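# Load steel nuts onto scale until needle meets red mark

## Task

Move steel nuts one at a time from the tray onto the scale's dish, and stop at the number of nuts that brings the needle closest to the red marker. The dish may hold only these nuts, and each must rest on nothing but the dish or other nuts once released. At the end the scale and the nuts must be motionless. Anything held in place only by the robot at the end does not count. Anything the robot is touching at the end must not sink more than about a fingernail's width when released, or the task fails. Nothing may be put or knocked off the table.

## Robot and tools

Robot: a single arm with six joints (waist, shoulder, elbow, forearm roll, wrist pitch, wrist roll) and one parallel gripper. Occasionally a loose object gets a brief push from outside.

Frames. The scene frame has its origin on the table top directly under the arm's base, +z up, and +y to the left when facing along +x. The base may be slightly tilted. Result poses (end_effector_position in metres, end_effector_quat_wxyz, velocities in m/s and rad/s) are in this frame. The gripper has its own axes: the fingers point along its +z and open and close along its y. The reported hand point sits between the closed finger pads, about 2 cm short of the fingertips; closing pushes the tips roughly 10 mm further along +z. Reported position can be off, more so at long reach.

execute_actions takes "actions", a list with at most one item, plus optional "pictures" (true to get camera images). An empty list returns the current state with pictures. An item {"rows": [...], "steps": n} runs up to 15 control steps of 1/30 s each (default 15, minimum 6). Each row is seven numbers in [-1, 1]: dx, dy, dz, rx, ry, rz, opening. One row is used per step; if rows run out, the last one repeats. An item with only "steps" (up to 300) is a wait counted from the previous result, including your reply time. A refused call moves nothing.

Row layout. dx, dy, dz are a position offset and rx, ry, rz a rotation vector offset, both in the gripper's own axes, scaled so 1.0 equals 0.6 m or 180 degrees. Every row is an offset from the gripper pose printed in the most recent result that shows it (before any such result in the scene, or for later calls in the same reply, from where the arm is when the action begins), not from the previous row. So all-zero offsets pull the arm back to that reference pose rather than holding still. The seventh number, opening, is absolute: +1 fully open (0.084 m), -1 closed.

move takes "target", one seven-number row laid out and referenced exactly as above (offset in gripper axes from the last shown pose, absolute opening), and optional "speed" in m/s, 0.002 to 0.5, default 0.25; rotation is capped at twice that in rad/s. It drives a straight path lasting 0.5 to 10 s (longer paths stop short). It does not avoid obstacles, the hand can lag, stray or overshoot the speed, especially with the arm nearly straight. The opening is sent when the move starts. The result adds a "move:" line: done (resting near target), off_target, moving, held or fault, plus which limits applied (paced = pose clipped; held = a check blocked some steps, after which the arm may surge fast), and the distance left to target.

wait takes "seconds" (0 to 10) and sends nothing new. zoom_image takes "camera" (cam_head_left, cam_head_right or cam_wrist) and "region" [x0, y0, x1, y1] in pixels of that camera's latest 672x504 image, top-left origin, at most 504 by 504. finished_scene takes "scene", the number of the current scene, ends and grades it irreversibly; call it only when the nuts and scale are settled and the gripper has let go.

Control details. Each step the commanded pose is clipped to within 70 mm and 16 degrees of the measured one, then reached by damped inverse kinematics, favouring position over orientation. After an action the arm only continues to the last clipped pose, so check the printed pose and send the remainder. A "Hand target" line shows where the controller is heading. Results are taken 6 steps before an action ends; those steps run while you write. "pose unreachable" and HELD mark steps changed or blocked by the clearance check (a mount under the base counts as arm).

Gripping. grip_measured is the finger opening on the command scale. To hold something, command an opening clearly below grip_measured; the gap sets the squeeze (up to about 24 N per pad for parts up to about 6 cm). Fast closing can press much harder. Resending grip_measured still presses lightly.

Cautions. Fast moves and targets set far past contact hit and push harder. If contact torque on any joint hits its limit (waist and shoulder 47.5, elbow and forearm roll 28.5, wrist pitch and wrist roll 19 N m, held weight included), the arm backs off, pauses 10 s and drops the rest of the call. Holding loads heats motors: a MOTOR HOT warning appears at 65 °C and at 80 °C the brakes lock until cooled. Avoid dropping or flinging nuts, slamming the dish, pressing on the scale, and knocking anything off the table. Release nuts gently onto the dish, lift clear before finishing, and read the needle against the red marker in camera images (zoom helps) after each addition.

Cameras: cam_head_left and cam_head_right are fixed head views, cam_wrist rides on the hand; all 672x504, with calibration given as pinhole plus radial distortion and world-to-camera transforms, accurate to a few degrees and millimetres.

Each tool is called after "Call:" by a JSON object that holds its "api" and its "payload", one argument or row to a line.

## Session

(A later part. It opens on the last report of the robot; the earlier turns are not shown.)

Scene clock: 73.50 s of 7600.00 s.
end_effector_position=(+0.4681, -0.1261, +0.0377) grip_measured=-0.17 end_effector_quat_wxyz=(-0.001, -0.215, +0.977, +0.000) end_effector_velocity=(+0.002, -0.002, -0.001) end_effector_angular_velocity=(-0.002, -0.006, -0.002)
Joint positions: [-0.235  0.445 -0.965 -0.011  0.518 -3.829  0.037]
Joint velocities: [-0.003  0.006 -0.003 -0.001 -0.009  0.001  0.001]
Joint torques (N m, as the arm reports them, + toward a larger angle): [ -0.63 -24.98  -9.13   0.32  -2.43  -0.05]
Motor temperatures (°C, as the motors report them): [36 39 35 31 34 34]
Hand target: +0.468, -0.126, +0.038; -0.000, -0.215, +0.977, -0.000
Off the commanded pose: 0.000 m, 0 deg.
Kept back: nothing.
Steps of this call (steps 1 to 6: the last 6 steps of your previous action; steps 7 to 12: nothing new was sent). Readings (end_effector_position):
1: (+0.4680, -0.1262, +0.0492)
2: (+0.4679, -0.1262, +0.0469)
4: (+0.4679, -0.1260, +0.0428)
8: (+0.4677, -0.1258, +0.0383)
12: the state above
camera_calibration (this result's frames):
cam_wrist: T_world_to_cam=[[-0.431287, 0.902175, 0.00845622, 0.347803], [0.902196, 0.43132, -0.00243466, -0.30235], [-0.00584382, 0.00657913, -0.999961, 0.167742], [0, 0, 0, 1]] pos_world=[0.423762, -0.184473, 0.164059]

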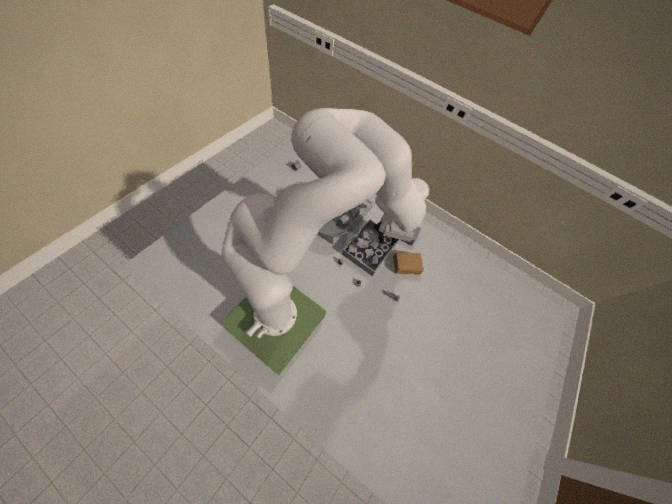

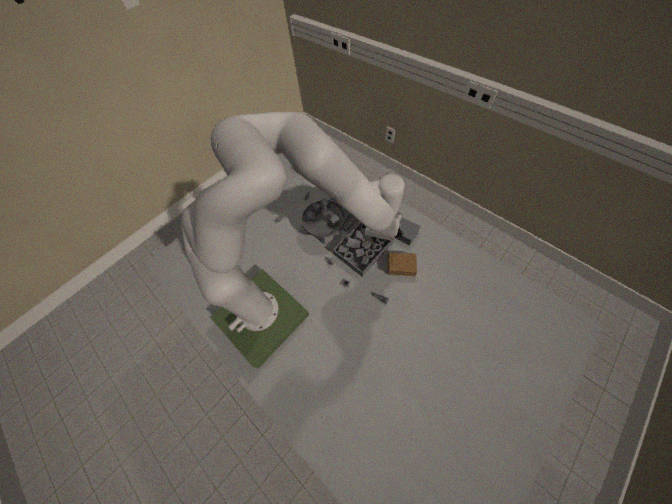

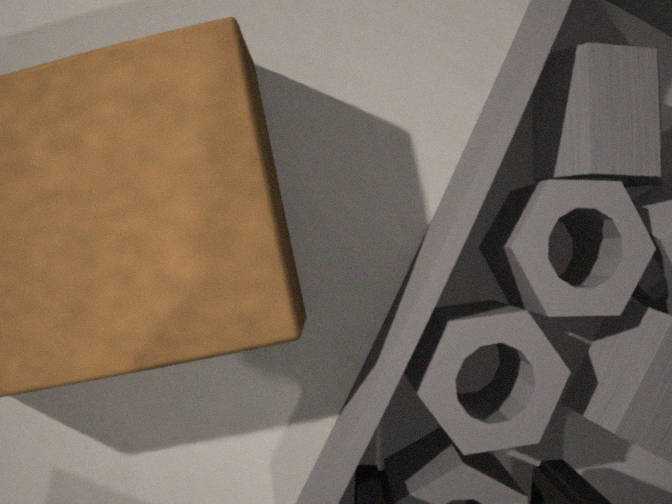

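Call:
{"api": "execute_actions", "payload": {
  "actions": [
    {"rows":[[0,0,0,0,0,0,-0.75]],"steps":10}
  ]
}}

Call:
{"api": "move", "payload": {
  "target": [0,0,-0.165,0,0,0,-0.75],
  "speed": 0.3
}}

Call:
{"api": "move", "payload": {
  "target": [-0.0882,0.3163,0,0,0,0,-0.75],
  "speed": 0.35
}}

Scene clock: 74.23 s of 7600.00 s.
end_effector_position=(+0.4684, -0.1267, +0.0378) grip_measured=-0.33 end_effector_quat_wxyz=(-0.000, -0.215, +0.977, -0.000) end_effector_velocity=(-0.006, +0.003, -0.004) end_effector_angular_velocity=(+0.004, +0.016, +0.005)
Joint positions: [-0.236  0.446 -0.966 -0.011  0.517 -3.829  0.03 ]
Joint velocities: [ 0.003  0.001  0.009 -0.001  0.006 -0.001  0.   ]
Joint torques (N m, as the arm reports them, + toward a larger angle): [  1.2  -25.61  -8.96   0.41  -2.03   0.1 ]
Motor temperatures (°C, as the motors report them): [36 39 35 31 34 34]
Steps of this call (steps 1 to 18: nothing new was sent; steps 19 to 22: the first 4 steps of this action). Readings (end_effector_position):
19: (+0.4684, -0.1265, +0.0376)
20: (+0.4686, -0.1267, +0.0378)
22: the state above

Scene clock: 75.43 s of 7600.00 s.
end_effector_position=(+0.4679, -0.1264, +0.1360) grip_measured=-0.33 end_effector_quat_wxyz=(-0.001, -0.215, +0.977, -0.000) end_effector_velocity=(+0.002, -0.000, +0.004) end_effector_angular_velocity=(-0.002, -0.006, +0.000)
Joint positions: [-0.234  0.22  -0.988 -0.008  0.767 -3.83   0.03 ]
Joint velocities: [ 0.001 -0.006 -0.005 -0.     0.004  0.     0.   ]
Joint torques (N m, as the arm reports them, + toward a larger angle): [  0.76 -23.25 -10.48   0.32  -2.07  -0.06]
Motor temperatures (°C, as the motors report them): [36 39 35 31 34 34]
Hand target: +0.468, -0.126, +0.137; -0.001, -0.215, +0.977, -0.000
Off your previous action's commanded pose: 0.000 m, 0 deg at its last step (step 6 of this call).
Off the commanded pose: 0.001 m, 0 deg.
Kept back: nothing.
move: done
camera_calibration (this result's frames):
cam_wrist: T_world_to_cam=[[-0.430788, 0.902412, 0.00858477, 0.346895], [0.902429, 0.430827, -0.0032846, -0.301844], [-0.00666261, 0.00633217, -0.999958, 0.26643], [0, 0, 0, 1]] pos_world=[0.423606, -0.184687, 0.262449]

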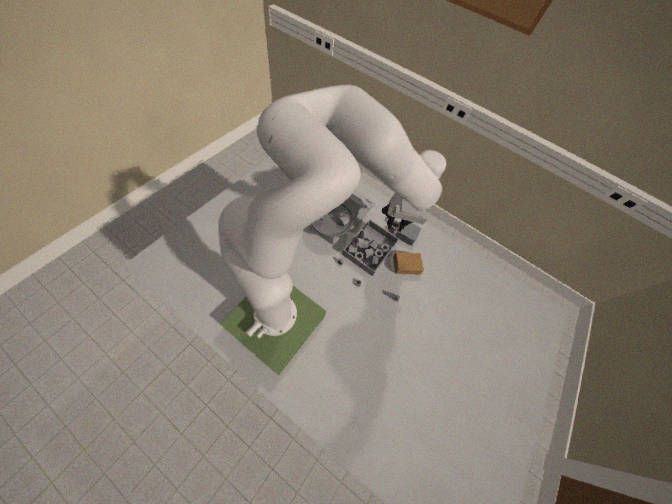

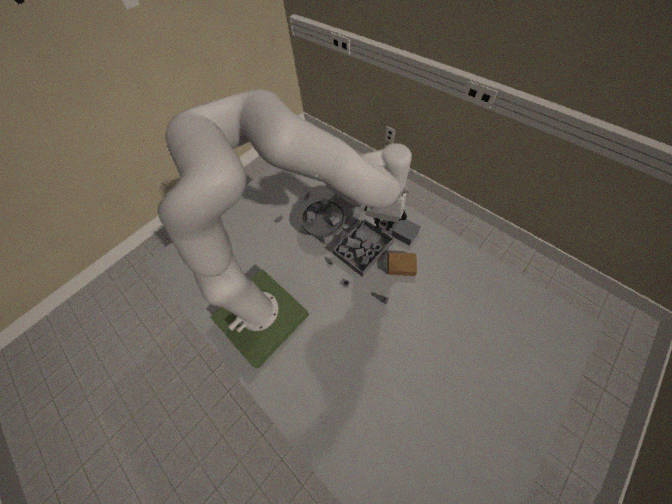

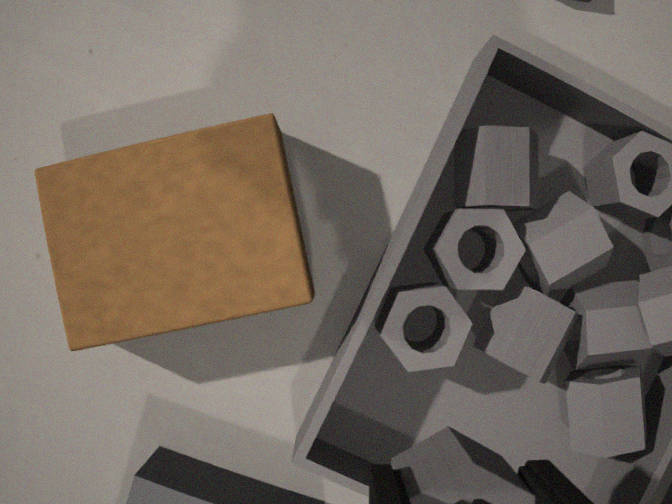

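Scene clock: 76.63 s of 7600.00 s.
end_effector_position=(+0.4369, +0.0673, +0.1360) grip_measured=-0.33 end_effector_quat_wxyz=(-0.001, -0.215, +0.977, -0.001) end_effector_velocity=(-0.001, +0.003, -0.000) end_effector_angular_velocity=(-0.002, +0.001, +0.001)
Joint positions: [ 0.183  0.099 -0.823 -0.011  0.724 -3.41   0.03 ]
Joint velocities: [ 0.007  0.001  0.    -0.002  0.001  0.007  0.   ]
Joint torques (N m, as the arm reports them, + toward a larger angle): [  0.57 -20.56 -10.36   0.58  -1.96   0.01]
Motor temperatures (°C, as the motors report them): [36 39 35 31 34 34]
Hand target: +0.437, +0.068, +0.136; -0.001, -0.215, +0.977, -0.001
Off the commanded pose: 0.001 m, 0 deg.
Kept back: nothing.
move: done
camera_calibration (this result's frames):
cam_wrist: T_world_to_cam=[[-0.430349, 0.902633, 0.00727743, 0.158758], [0.902641, 0.43038, -0.00342229, -0.357361], [-0.00622113, 0.00509613, -0.999968, 0.264901], [0, 0, 0, 1]] pos_world=[0.392538, 0.00915125, 0.262514]

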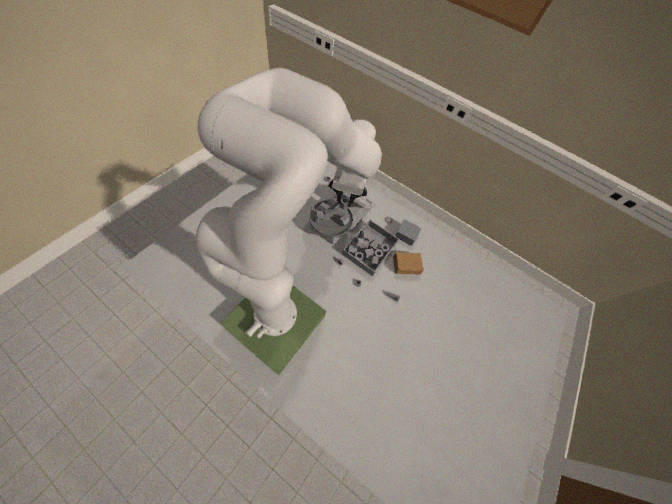

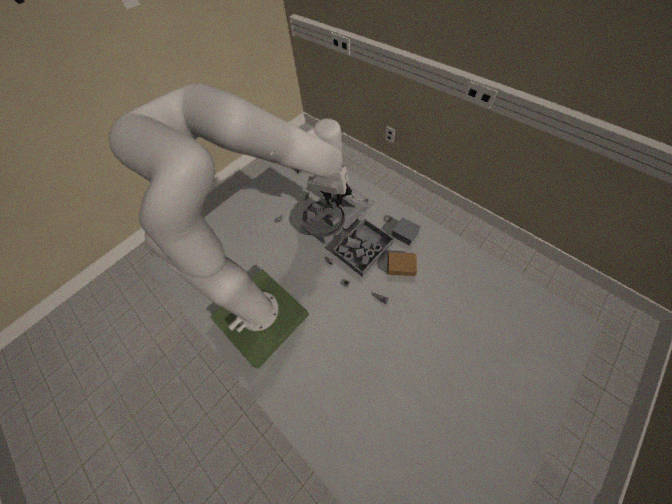

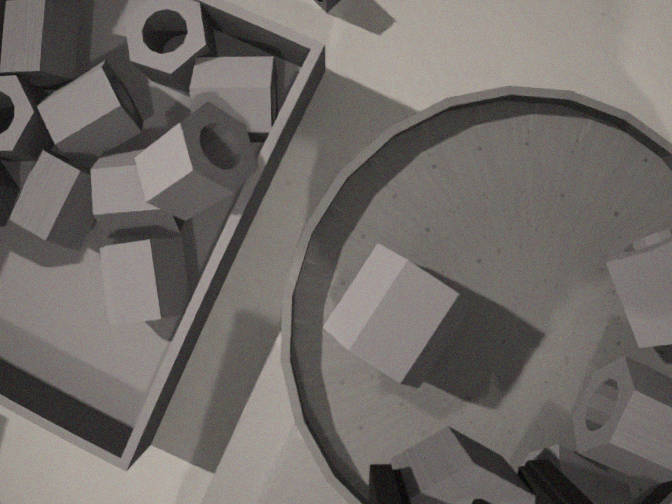

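Call:
{"api": "move", "payload": {
  "target": [0,0.005,0.0705,0,0,0,-0.75],
  "speed": 0.12
}}

Scene clock: 77.80 s of 7600.00 s.
end_effector_position=(+0.4359, +0.0701, +0.0944) grip_measured=-0.33 end_effector_quat_wxyz=(-0.000, -0.215, +0.977, -0.001) end_effector_velocity=(+0.000, -0.000, -0.002) end_effector_angular_velocity=(-0.000, -0.000, +0.000)
Joint positions: [ 0.189  0.194 -0.797 -0.012  0.603 -3.403  0.03 ]
Joint velocities: [-0.001  0.006 -0.    -0.001 -0.006 -0.001 -0.   ]
Joint torques (N m, as the arm reports them, + toward a larger angle): [  0.96 -20.89  -9.51   0.46  -2.14  -0.2 ]
Motor temperatures (°C, as the motors report them): [36 39 35 31 34 34]
Hand target: +0.436, +0.070, +0.094; -0.001, -0.215, +0.977, -0.001
Off the commanded pose: 0.001 m, 0 deg.
Kept back: nothing.
move: done
camera_calibration (this result's frames):
cam_wrist: T_world_to_cam=[[-0.430495, 0.902564, 0.00718788, 0.156174], [0.902577, 0.430521, -0.00244958, -0.357875], [-0.00530543, 0.00543308, -0.999971, 0.222801], [0, 0, 0, 1]] pos_world=[0.391424, 0.0119047, 0.220795]

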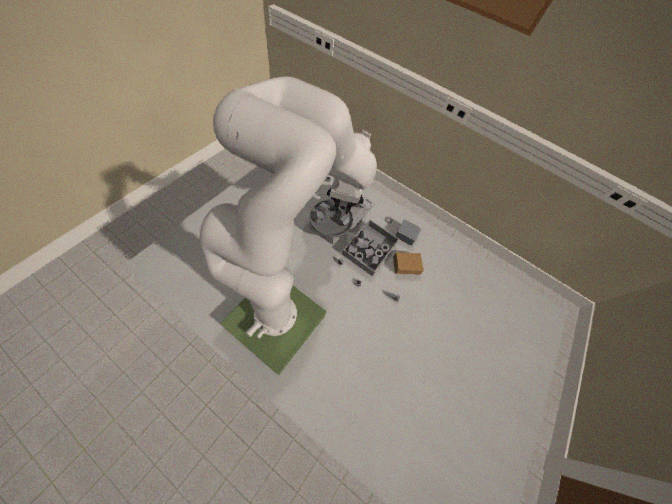

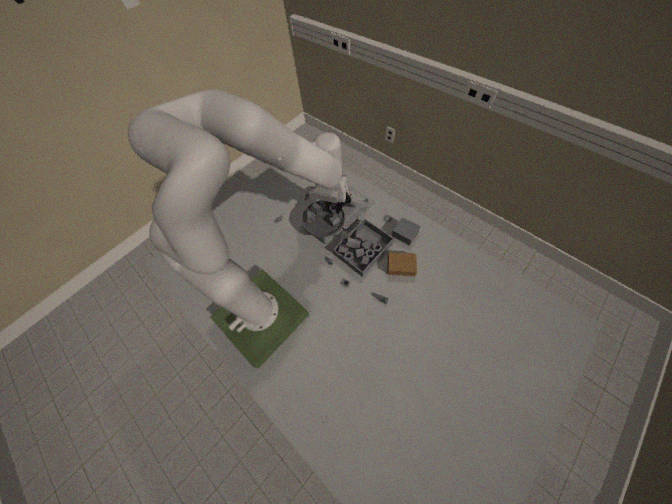

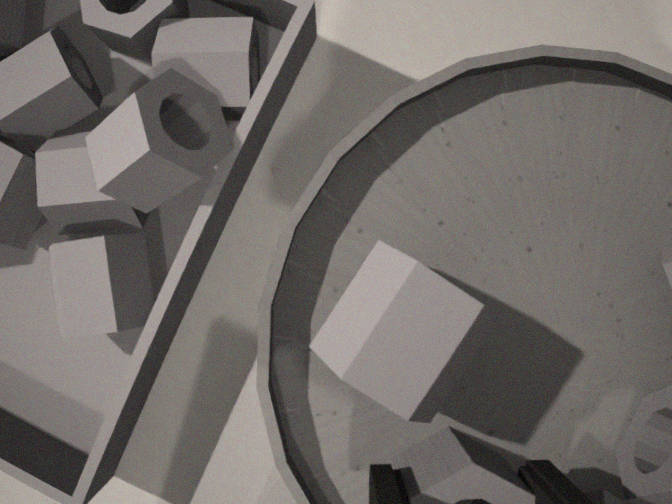

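Call:
{"api": "execute_actions", "payload": {
  "actions": [
    {"rows":[[0,0,0.001,0,0,0,-0.2]],"steps":8}
  ]
}}

Call:
{"api": "move", "payload": {
  "target": [0,0,-0.06,0,0,0,-0.15],
  "speed": 0.3
}}

Call:
{"api": "move", "payload": {
  "target": [0.1651,-0.1348,0,0,0,0.42,-0.1],
  "speed": 0.5
}}

Scene clock: 79.03 s of 7600.00 s.
end_effector_position=(+0.4357, +0.0701, +0.0938) grip_measured=-0.33 end_effector_quat_wxyz=(-0.001, -0.215, +0.977, -0.001) end_effector_velocity=(+0.000, -0.000, -0.001) end_effector_angular_velocity=(+0.000, -0.002, -0.001)
Joint positions: [ 0.189  0.195 -0.797 -0.012  0.602 -3.403  0.03 ]
Joint velocities: [-0.001  0.001  0.001 -0.    -0.004  0.     0.   ]
Joint torques (N m, as the arm reports them, + toward a larger angle): [  1.07 -20.45  -8.64   0.61  -1.6   -0.01]
Motor temperatures (°C, as the motors report them): [36 39 35 31 34 34]
Steps of this call (steps 1 to 35: nothing new was sent; steps 36 to 37: the first 2 steps of this action). Readings (end_effector_position):
36: (+0.4357, +0.0701, +0.0939)
37: the state above

Scene clock: 80.20 s of 7600.00 s.
end_effector_position=(+0.4355, +0.0700, +0.1291) grip_measured=-0.16 end_effector_quat_wxyz=(-0.001, -0.215, +0.977, -0.001) end_effector_velocity=(+0.002, +0.001, +0.004) end_effector_angular_velocity=(+0.002, -0.005, -0.001)
Joint positions: [ 0.19   0.112 -0.814 -0.011  0.704 -3.404  0.037]
Joint velocities: [ 0.    -0.006 -0.004  0.002  0.006 -0.001  0.   ]
Joint torques (N m, as the arm reports them, + toward a larger angle): [  0.94 -20.2  -10.03   0.3   -2.03   0.  ]
Motor temperatures (°C, as the motors report them): [36 39 35 31 34 34]
Hand target: +0.436, +0.070, +0.130; -0.001, -0.215, +0.977, -0.001
Off your previous action's commanded pose: 0.001 m, 0 deg at its last step (step 6 of this call).
Off the commanded pose: 0.001 m, 0 deg.
Kept back: nothing.
move: done
camera_calibration (this result's frames):
cam_wrist: T_world_to_cam=[[-0.430396, 0.90261, 0.0073862, 0.155782], [0.902616, 0.43043, -0.00376415, -0.357237], [-0.0065768, 0.00504683, -0.999966, 0.258118], [0, 0, 0, 1]] pos_world=[0.391194, 0.0118523, 0.255614]

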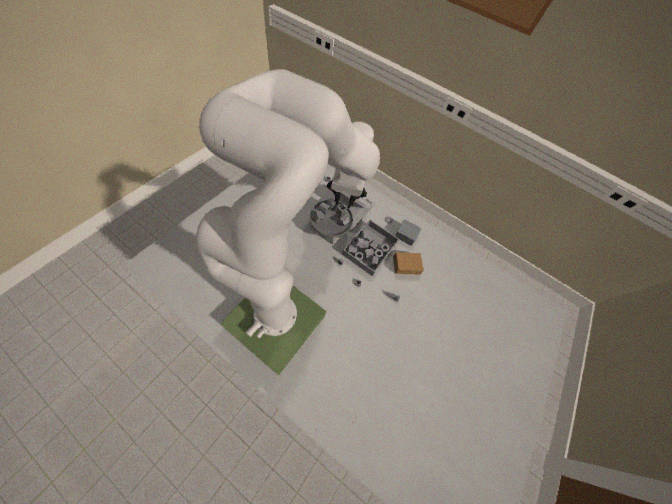

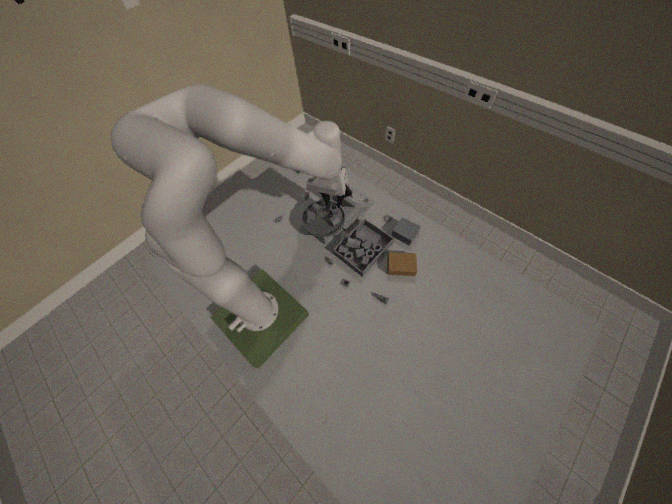

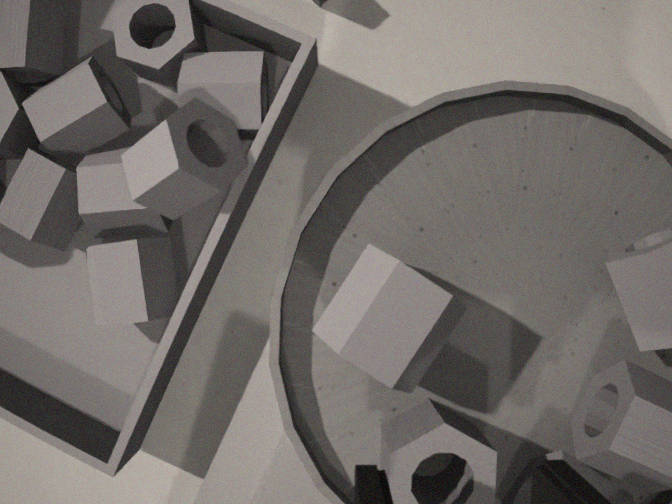

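Scene clock: 82.13 s of 7600.00 s.
end_effector_position=(+0.3791, -0.0444, +0.1291) grip_measured=-0.11 end_effector_quat_wxyz=(-0.001, +0.428, +0.904, -0.001) end_effector_velocity=(+0.001, -0.001, +0.001) end_effector_angular_velocity=(-0.004, -0.002, -0.010)
Joint positions: [-0.086 -0.071 -0.594 -0.01   0.665 -2.362  0.039]
Joint velocities: [-0.002 -0.002 -0.001 -0.006 -0.     0.013 -0.   ]
Joint torques (N m, as the arm reports them, + toward a larger angle): [  0.72 -16.35  -9.49   0.45  -1.81  -0.06]
Motor temperatures (°C, as the motors report them): [36 39 35 31 34 34]
Hand target: +0.379, -0.044, +0.129; -0.001, +0.429, +0.903, -0.001
Off the commanded pose: 0.001 m, 0 deg.
Kept back: nothing.
move: done
camera_calibration (this result's frames):
cam_wrist: T_world_to_cam=[[0.766487, 0.642231, 0.00612744, -0.230438], [0.642252, -0.766489, -0.00242272, -0.211686], [0.00314067, 0.00579235, -0.999978, 0.254699], [0, 0, 0, 1]] pos_world=[0.311783, -0.0157362, 0.255592]

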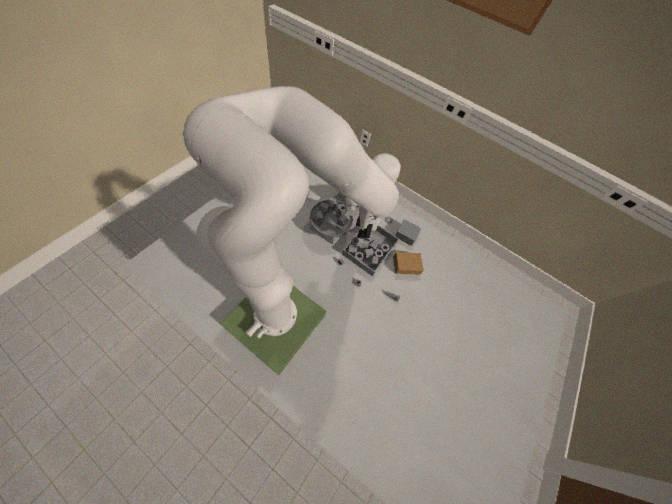

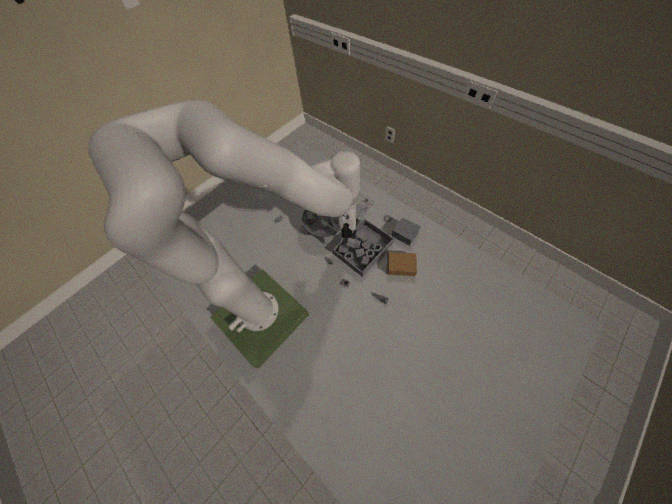

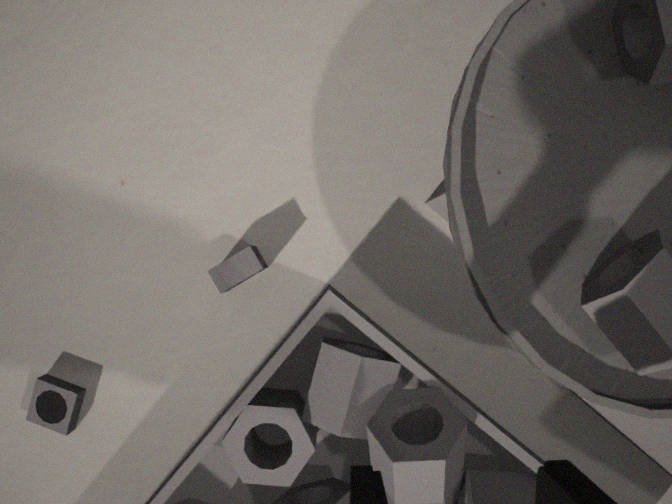

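Call:
{"api": "move", "payload": {
  "target": [-0.003,-0.001,0.08,0,0,0,-0.05],
  "speed": 0.25
}}

Scene clock: 83.70 s of 7600.00 s.
end_effector_position=(+0.3799, -0.0460, +0.0816) grip_measured=-0.06 end_effector_quat_wxyz=(-0.001, +0.428, +0.904, -0.000) end_effector_velocity=(-0.001, -0.000, -0.003) end_effector_angular_velocity=(-0.000, +0.003, +0.000)
Joint positions: [-0.092  0.067 -0.574 -0.012  0.506 -2.365  0.041]
Joint velocities: [-0.     0.008  0.001 -0.001 -0.006  0.    -0.   ]
Joint torques (N m, as the arm reports them, + toward a larger angle): [  1.15 -17.97  -8.54   0.54  -1.68   0.07]
Motor temperatures (°C, as the motors report them): [36 39 35 31 34 34]
Hand target: +0.380, -0.046, +0.081; -0.001, +0.428, +0.904, -0.001
Off the commanded pose: 0.000 m, 0 deg.
Kept back: nothing.
move: done
camera_calibration (this result's frames):
cam_wrist: T_world_to_cam=[[0.766355, 0.642382, 0.00675867, -0.229664], [0.642406, -0.766361, -0.0021942, -0.213632], [0.00377007, 0.00602335, -0.999975, 0.206894], [0, 0, 0, 1]] pos_world=[0.312463, -0.0174336, 0.207973]

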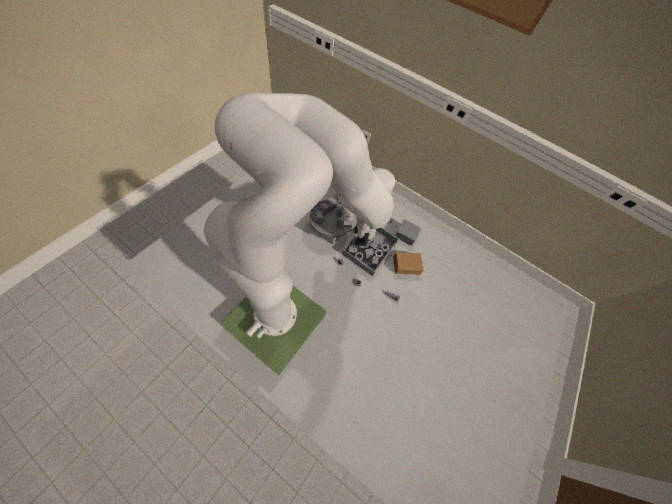

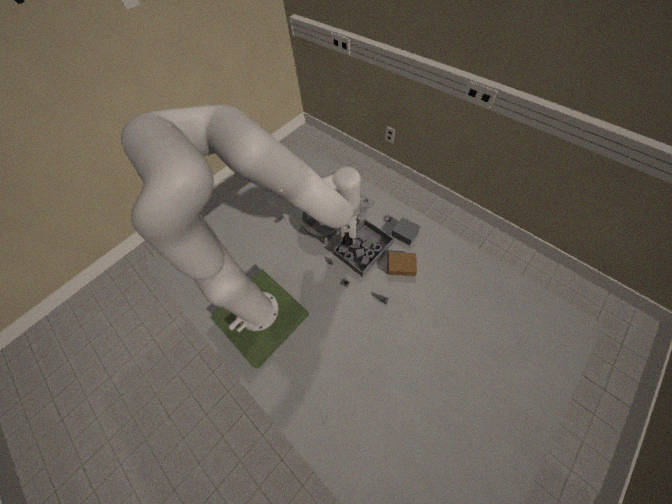

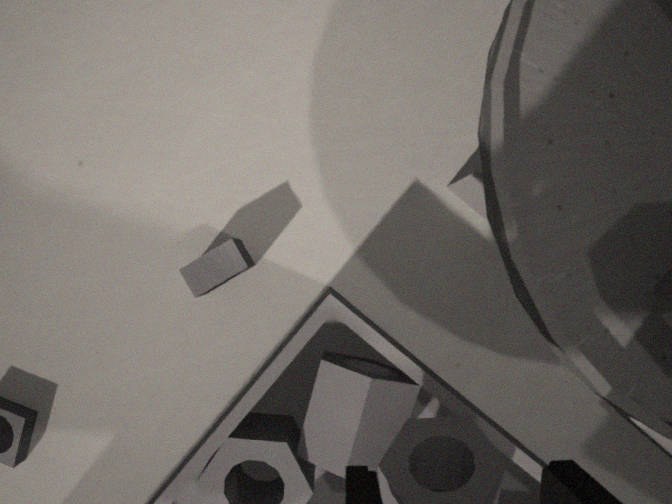

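Call:
{"api": "move", "payload": {
  "target": [-0.015,0,0.04,0,0,0,-0.05],
  "speed": 0.08
}}

Scene clock: 84.97 s of 7600.00 s.
end_effector_position=(+0.3856, -0.0529, +0.0579) grip_measured=-0.06 end_effector_quat_wxyz=(-0.001, +0.428, +0.904, -0.000) end_effector_velocity=(+0.001, -0.001, -0.001) end_effector_angular_velocity=(-0.001, -0.000, +0.002)
Joint positions: [-0.108  0.16  -0.596 -0.013  0.435 -2.38   0.041]
Joint velocities: [-0.001  0.005 -0.002 -0.002 -0.004 -0.001 -0.   ]
Joint torques (N m, as the arm reports them, + toward a larger angle): [  1.05 -18.59  -8.01   0.43  -1.79  -0.06]
Motor temperatures (°C, as the motors report them): [36 39 35 31 34 34]
Hand target: +0.386, -0.053, +0.058; -0.001, +0.428, +0.904, -0.000
Off the commanded pose: 0.000 m, 0 deg.
Kept back: nothing.
move: done
camera_calibration (this result's frames):
cam_wrist: T_world_to_cam=[[0.76629, 0.642455, 0.00709727, -0.229465], [0.642481, -0.766298, -0.00209634, -0.22265], [0.00409182, 0.00616627, -0.999973, 0.183089], [0, 0, 0, 1]] pos_world=[0.318136, -0.0243241, 0.184246]

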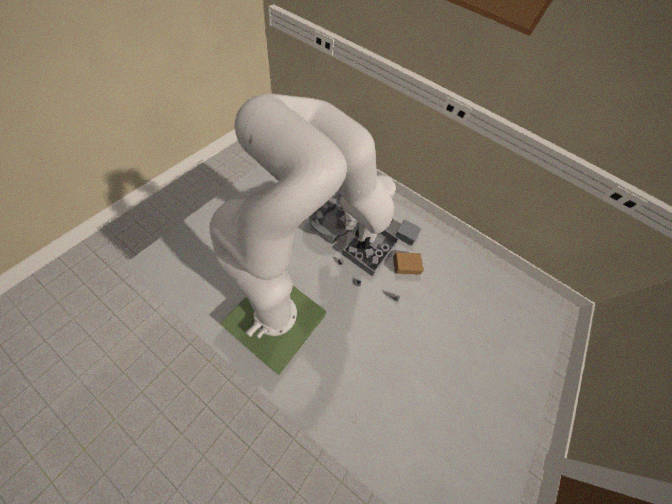

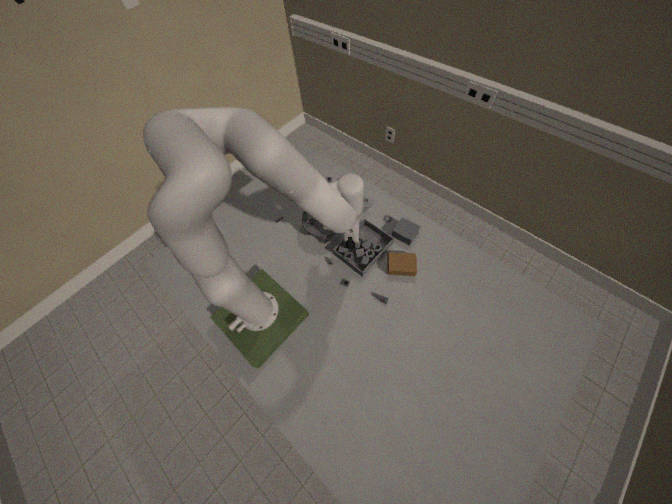

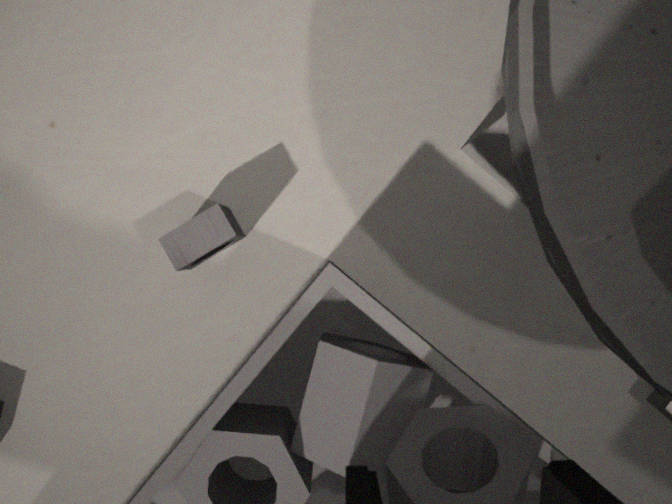

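Call:
{"api": "move", "payload": {
  "target": [-0.002,-0.001,0.010,0,0,0,-0.08],
  "speed": 0.03
}}

Scene clock: 85.90 s of 7600.00 s.
end_effector_position=(+0.3872, -0.0543, +0.0530) grip_measured=-0.09 end_effector_quat_wxyz=(+0.001, +0.428, +0.904, +0.000) end_effector_velocity=(+0.000, -0.000, -0.002) end_effector_angular_velocity=(+0.000, -0.001, +0.000)
Joint positions: [-0.112  0.179 -0.599 -0.013  0.416 -2.383  0.04 ]
Joint velocities: [-0.001  0.006  0.     0.    -0.007 -0.001  0.   ]
Joint torques (N m, as the arm reports them, + toward a larger angle): [  0.5  -15.62  -5.62   0.38  -0.84   0.05]
Motor temperatures (°C, as the motors report them): [36 39 35 31 34 34]
Hand target: +0.386, -0.054, +0.052; -0.001, +0.428, +0.904, -0.000
Off the commanded pose: 0.002 m, 0 deg.
Kept back: nothing.
move: done
camera_calibration (this result's frames):
cam_wrist: T_world_to_cam=[[0.766201, 0.642533, 0.00932407, -0.229786], [0.642559, -0.766236, 0.000286851, -0.224868], [0.00732875, 0.00577147, -0.999956, 0.176923], [0, 0, 0, 1]] pos_world=[0.319257, -0.0256784, 0.179122]

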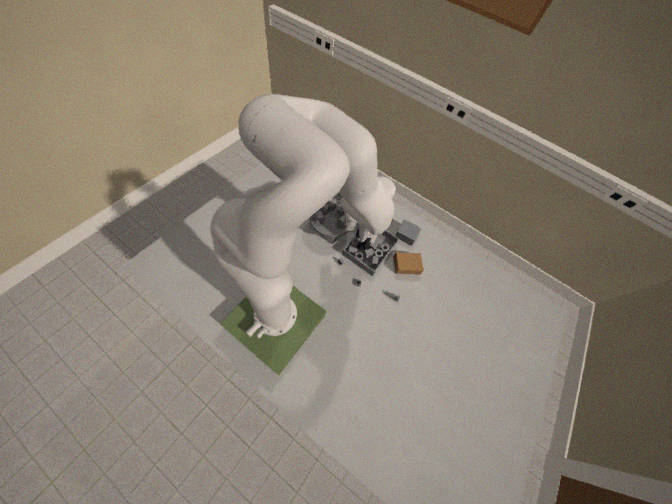

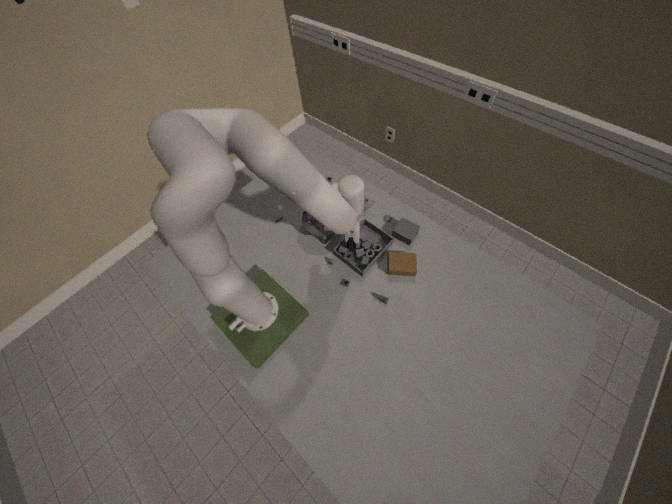

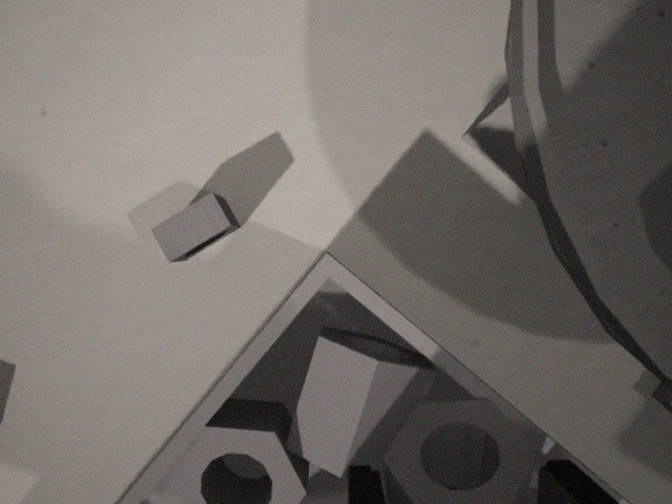

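Contact at ~0.054. Back off slightly and close.

Call:
{"api": "execute_actions", "payload": {
  "actions": [
    {"rows":[[0.003,0,-0.003,0,0,0,-0.1],[0.003,0,-0.004,0,0,0,-0.12],[0.003,0,-0.004,0,0,0,-0.2],[0.003,0,-0.004,0,0,0,-0.35],[0.003,0,-0.004,0,0,0,-0.7]],"steps":15}
  ]
}}

Call:
{"api": "move", "payload": {
  "target": [0,0,-0.05,0,0,0,-0.7],
  "speed": 0.1
}}

Scene clock: 86.37 s of 7600.00 s.
end_effector_position=(+0.3850, -0.0530, +0.0543) grip_measured=-0.26 end_effector_quat_wxyz=(-0.000, +0.428, +0.904, -0.000) end_effector_velocity=(-0.002, +0.002, +0.002) end_effector_angular_velocity=(+0.001, +0.003, +0.002)
Joint positions: [-0.109  0.169 -0.593 -0.013  0.422 -2.38   0.033]
Joint velocities: [ 0.005 -0.01   0.004  0.001  0.009  0.002 -0.   ]
Joint torques (N m, as the arm reports them, + toward a larger angle): [  1.74 -17.83  -6.69   0.62  -0.98   0.09]
Motor temperatures (°C, as the motors report them): [36 39 35 31 34 34]
Steps of this call (steps 1 to 5: nothing new was sent; steps 6 to 14: the first 9 steps of this action). Readings (end_effector_position):
6: (+0.3869, -0.0543, +0.0527)
7: (+0.3868, -0.0541, +0.0529)
9: (+0.3858, -0.0535, +0.0536)
13: (+0.3850, -0.0530, +0.0542)
14: the state above

Scene clock: 87.43 s of 7600.00 s.
end_effector_position=(+0.3849, -0.0528, +0.0843) grip_measured=-0.26 end_effector_quat_wxyz=(-0.000, +0.428, +0.904, -0.000) end_effector_velocity=(+0.001, +0.000, +0.003) end_effector_angular_velocity=(-0.000, -0.002, +0.000)
Joint positions: [-0.108  0.075 -0.595 -0.011  0.519 -2.381  0.033]
Joint velocities: [ 0.001 -0.008 -0.002  0.001  0.008 -0.     0.   ]
Joint torques (N m, as the arm reports them, + toward a larger angle): [  0.79 -18.62  -9.12   0.54  -1.98   0.18]
Motor temperatures (°C, as the motors report them): [36 39 35 31 34 34]
Hand target: +0.385, -0.053, +0.085; -0.000, +0.428, +0.904, -0.000
Off your previous action's commanded pose: 0.001 m, 0 deg at its last step (step 6 of this call).
Off the commanded pose: 0.000 m, 0 deg.
Kept back: nothing.
move: done
camera_calibration (this result's frames):
cam_wrist: T_world_to_cam=[[0.766323, 0.642415, 0.00720712, -0.22916], [0.64244, -0.766334, -0.00172313, -0.222131], [0.0044161, 0.00595061, -0.999973, 0.209377], [0, 0, 0, 1]] pos_world=[0.317392, -0.0242569, 0.21064]

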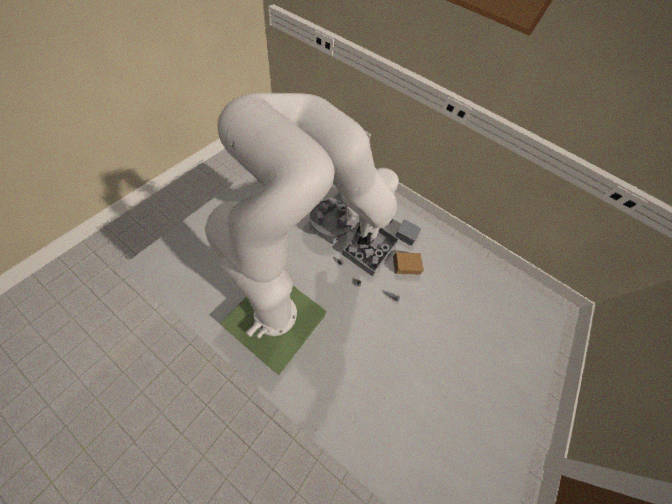

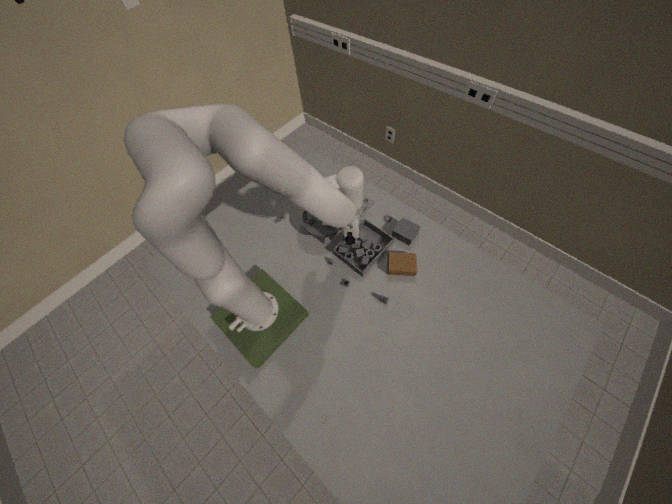

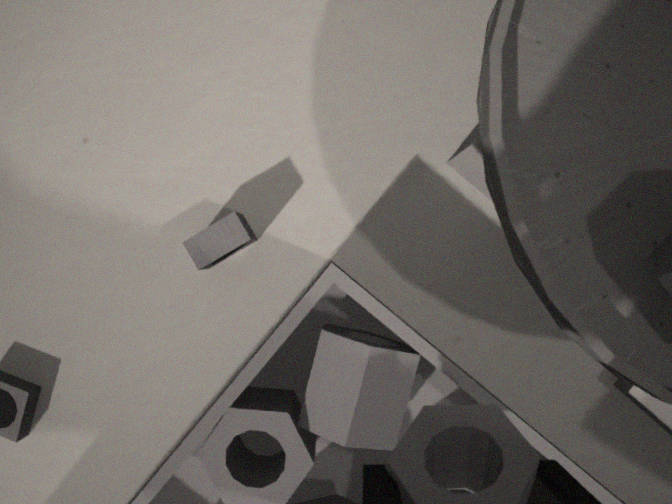

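Call:
{"api": "move", "payload": {
  "target": [0,0,-0.085,0,0,0,-0.7],
  "speed": 0.25
}}

Call:
{"api": "move", "payload": {
  "target": [0.202,0.0662,0,0,-0.217,0,-0.7],
  "speed": 0.3
}}

Scene clock: 88.90 s of 7600.00 s.
end_effector_position=(+0.3847, -0.0529, +0.1347) grip_measured=-0.26 end_effector_quat_wxyz=(-0.001, +0.428, +0.904, -0.001) end_effector_velocity=(+0.001, +0.000, +0.003) end_effector_angular_velocity=(+0.000, -0.002, -0.001)
Joint positions: [-0.107 -0.065 -0.621 -0.009  0.686 -2.383  0.033]
Joint velocities: [ 0.    -0.006 -0.005  0.001  0.009  0.001 -0.   ]
Joint torques (N m, as the arm reports them, + toward a larger angle): [  0.67 -17.05 -10.26   0.51  -1.99  -0.05]
Motor temperatures (°C, as the motors report them): [36 39 35 31 34 34]
Hand target: +0.385, -0.053, +0.135; -0.000, +0.428, +0.904, -0.000
Off the commanded pose: 0.001 m, 0 deg.
Kept back: nothing.
move: done
camera_calibration (this result's frames):
cam_wrist: T_world_to_cam=[[0.766462, 0.642257, 0.00645348, -0.22925], [0.64228, -0.766468, -0.00210646, -0.221867], [0.00359349, 0.00575946, -0.999977, 0.260114], [0, 0, 0, 1]] pos_world=[0.317278, -0.0243148, 0.26112]

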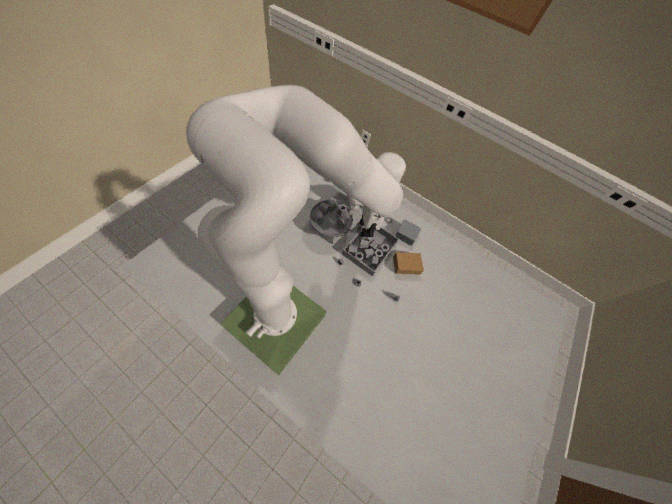

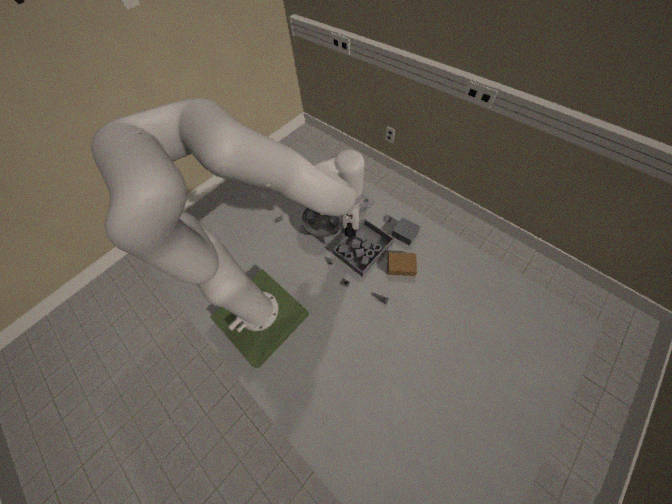

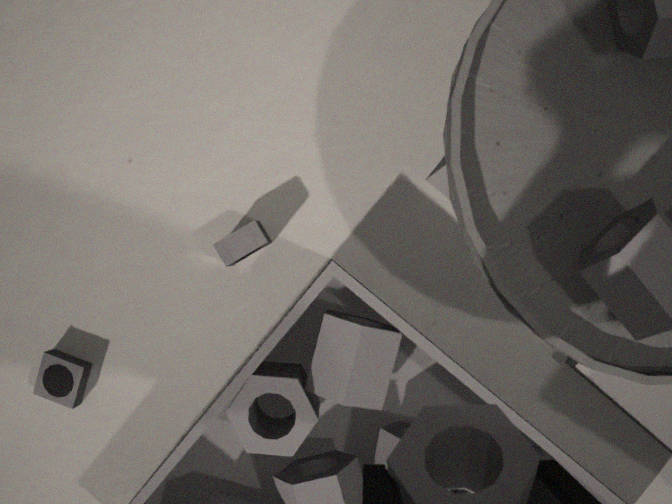

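Scene clock: 90.70 s of 7600.00 s.
end_effector_position=(+0.3396, +0.0655, +0.1351) grip_measured=-0.26 end_effector_quat_wxyz=(+0.302, +0.403, +0.852, -0.144) end_effector_velocity=(-0.000, +0.000, -0.000) end_effector_angular_velocity=(-0.010, -0.005, -0.001)
Joint positions: [ 0.544 -0.191 -0.389 -1.076  0.792 -0.871  0.033]
Joint velocities: [ 0.011  0.007 -0.003 -0.007  0.012  0.014  0.   ]
Joint torques (N m, as the arm reports them, + toward a larger angle): [  0.57 -13.36  -9.28   0.18  -0.27  -0.12]
Motor temperatures (°C, as the motors report them): [36 39 35 31 34 34]
Hand target: +0.340, +0.066, +0.135; +0.302, +0.403, +0.852, -0.145
Off the commanded pose: 0.001 m, 0 deg.
Kept back: nothing.
move: done
camera_calibration (this result's frames):
cam_wrist: T_world_to_cam=[[0.765143, 0.64385, -0.00366297, -0.269076], [0.502028, -0.593022, 0.629518, -0.151166], [0.403143, -0.48351, -0.776977, 0.126196], [0, 0, 0, 1]] pos_world=[0.230896, 0.144617, 0.192227]

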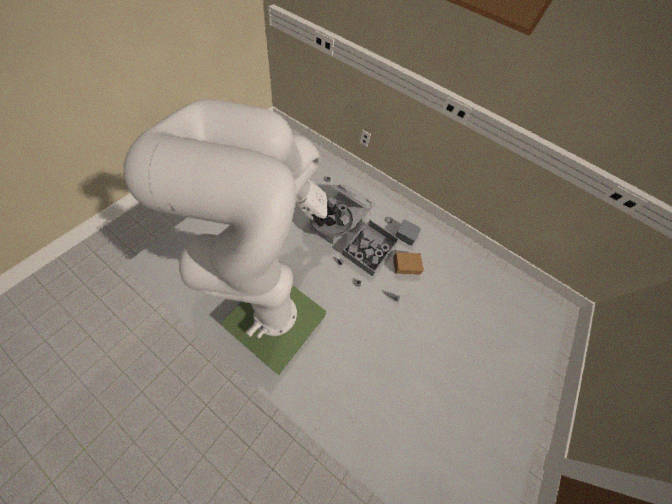

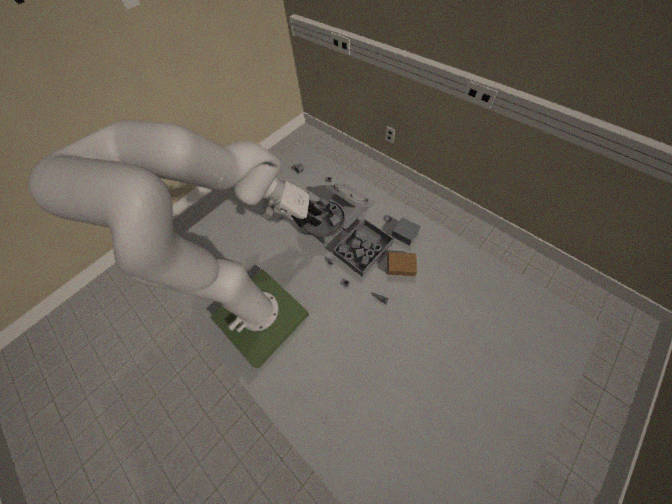

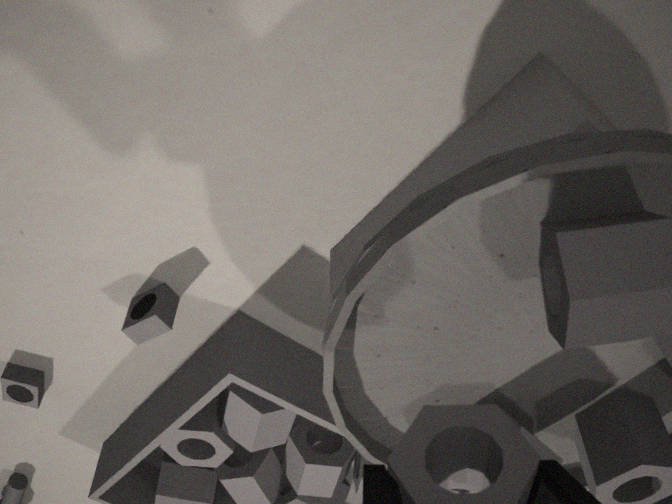

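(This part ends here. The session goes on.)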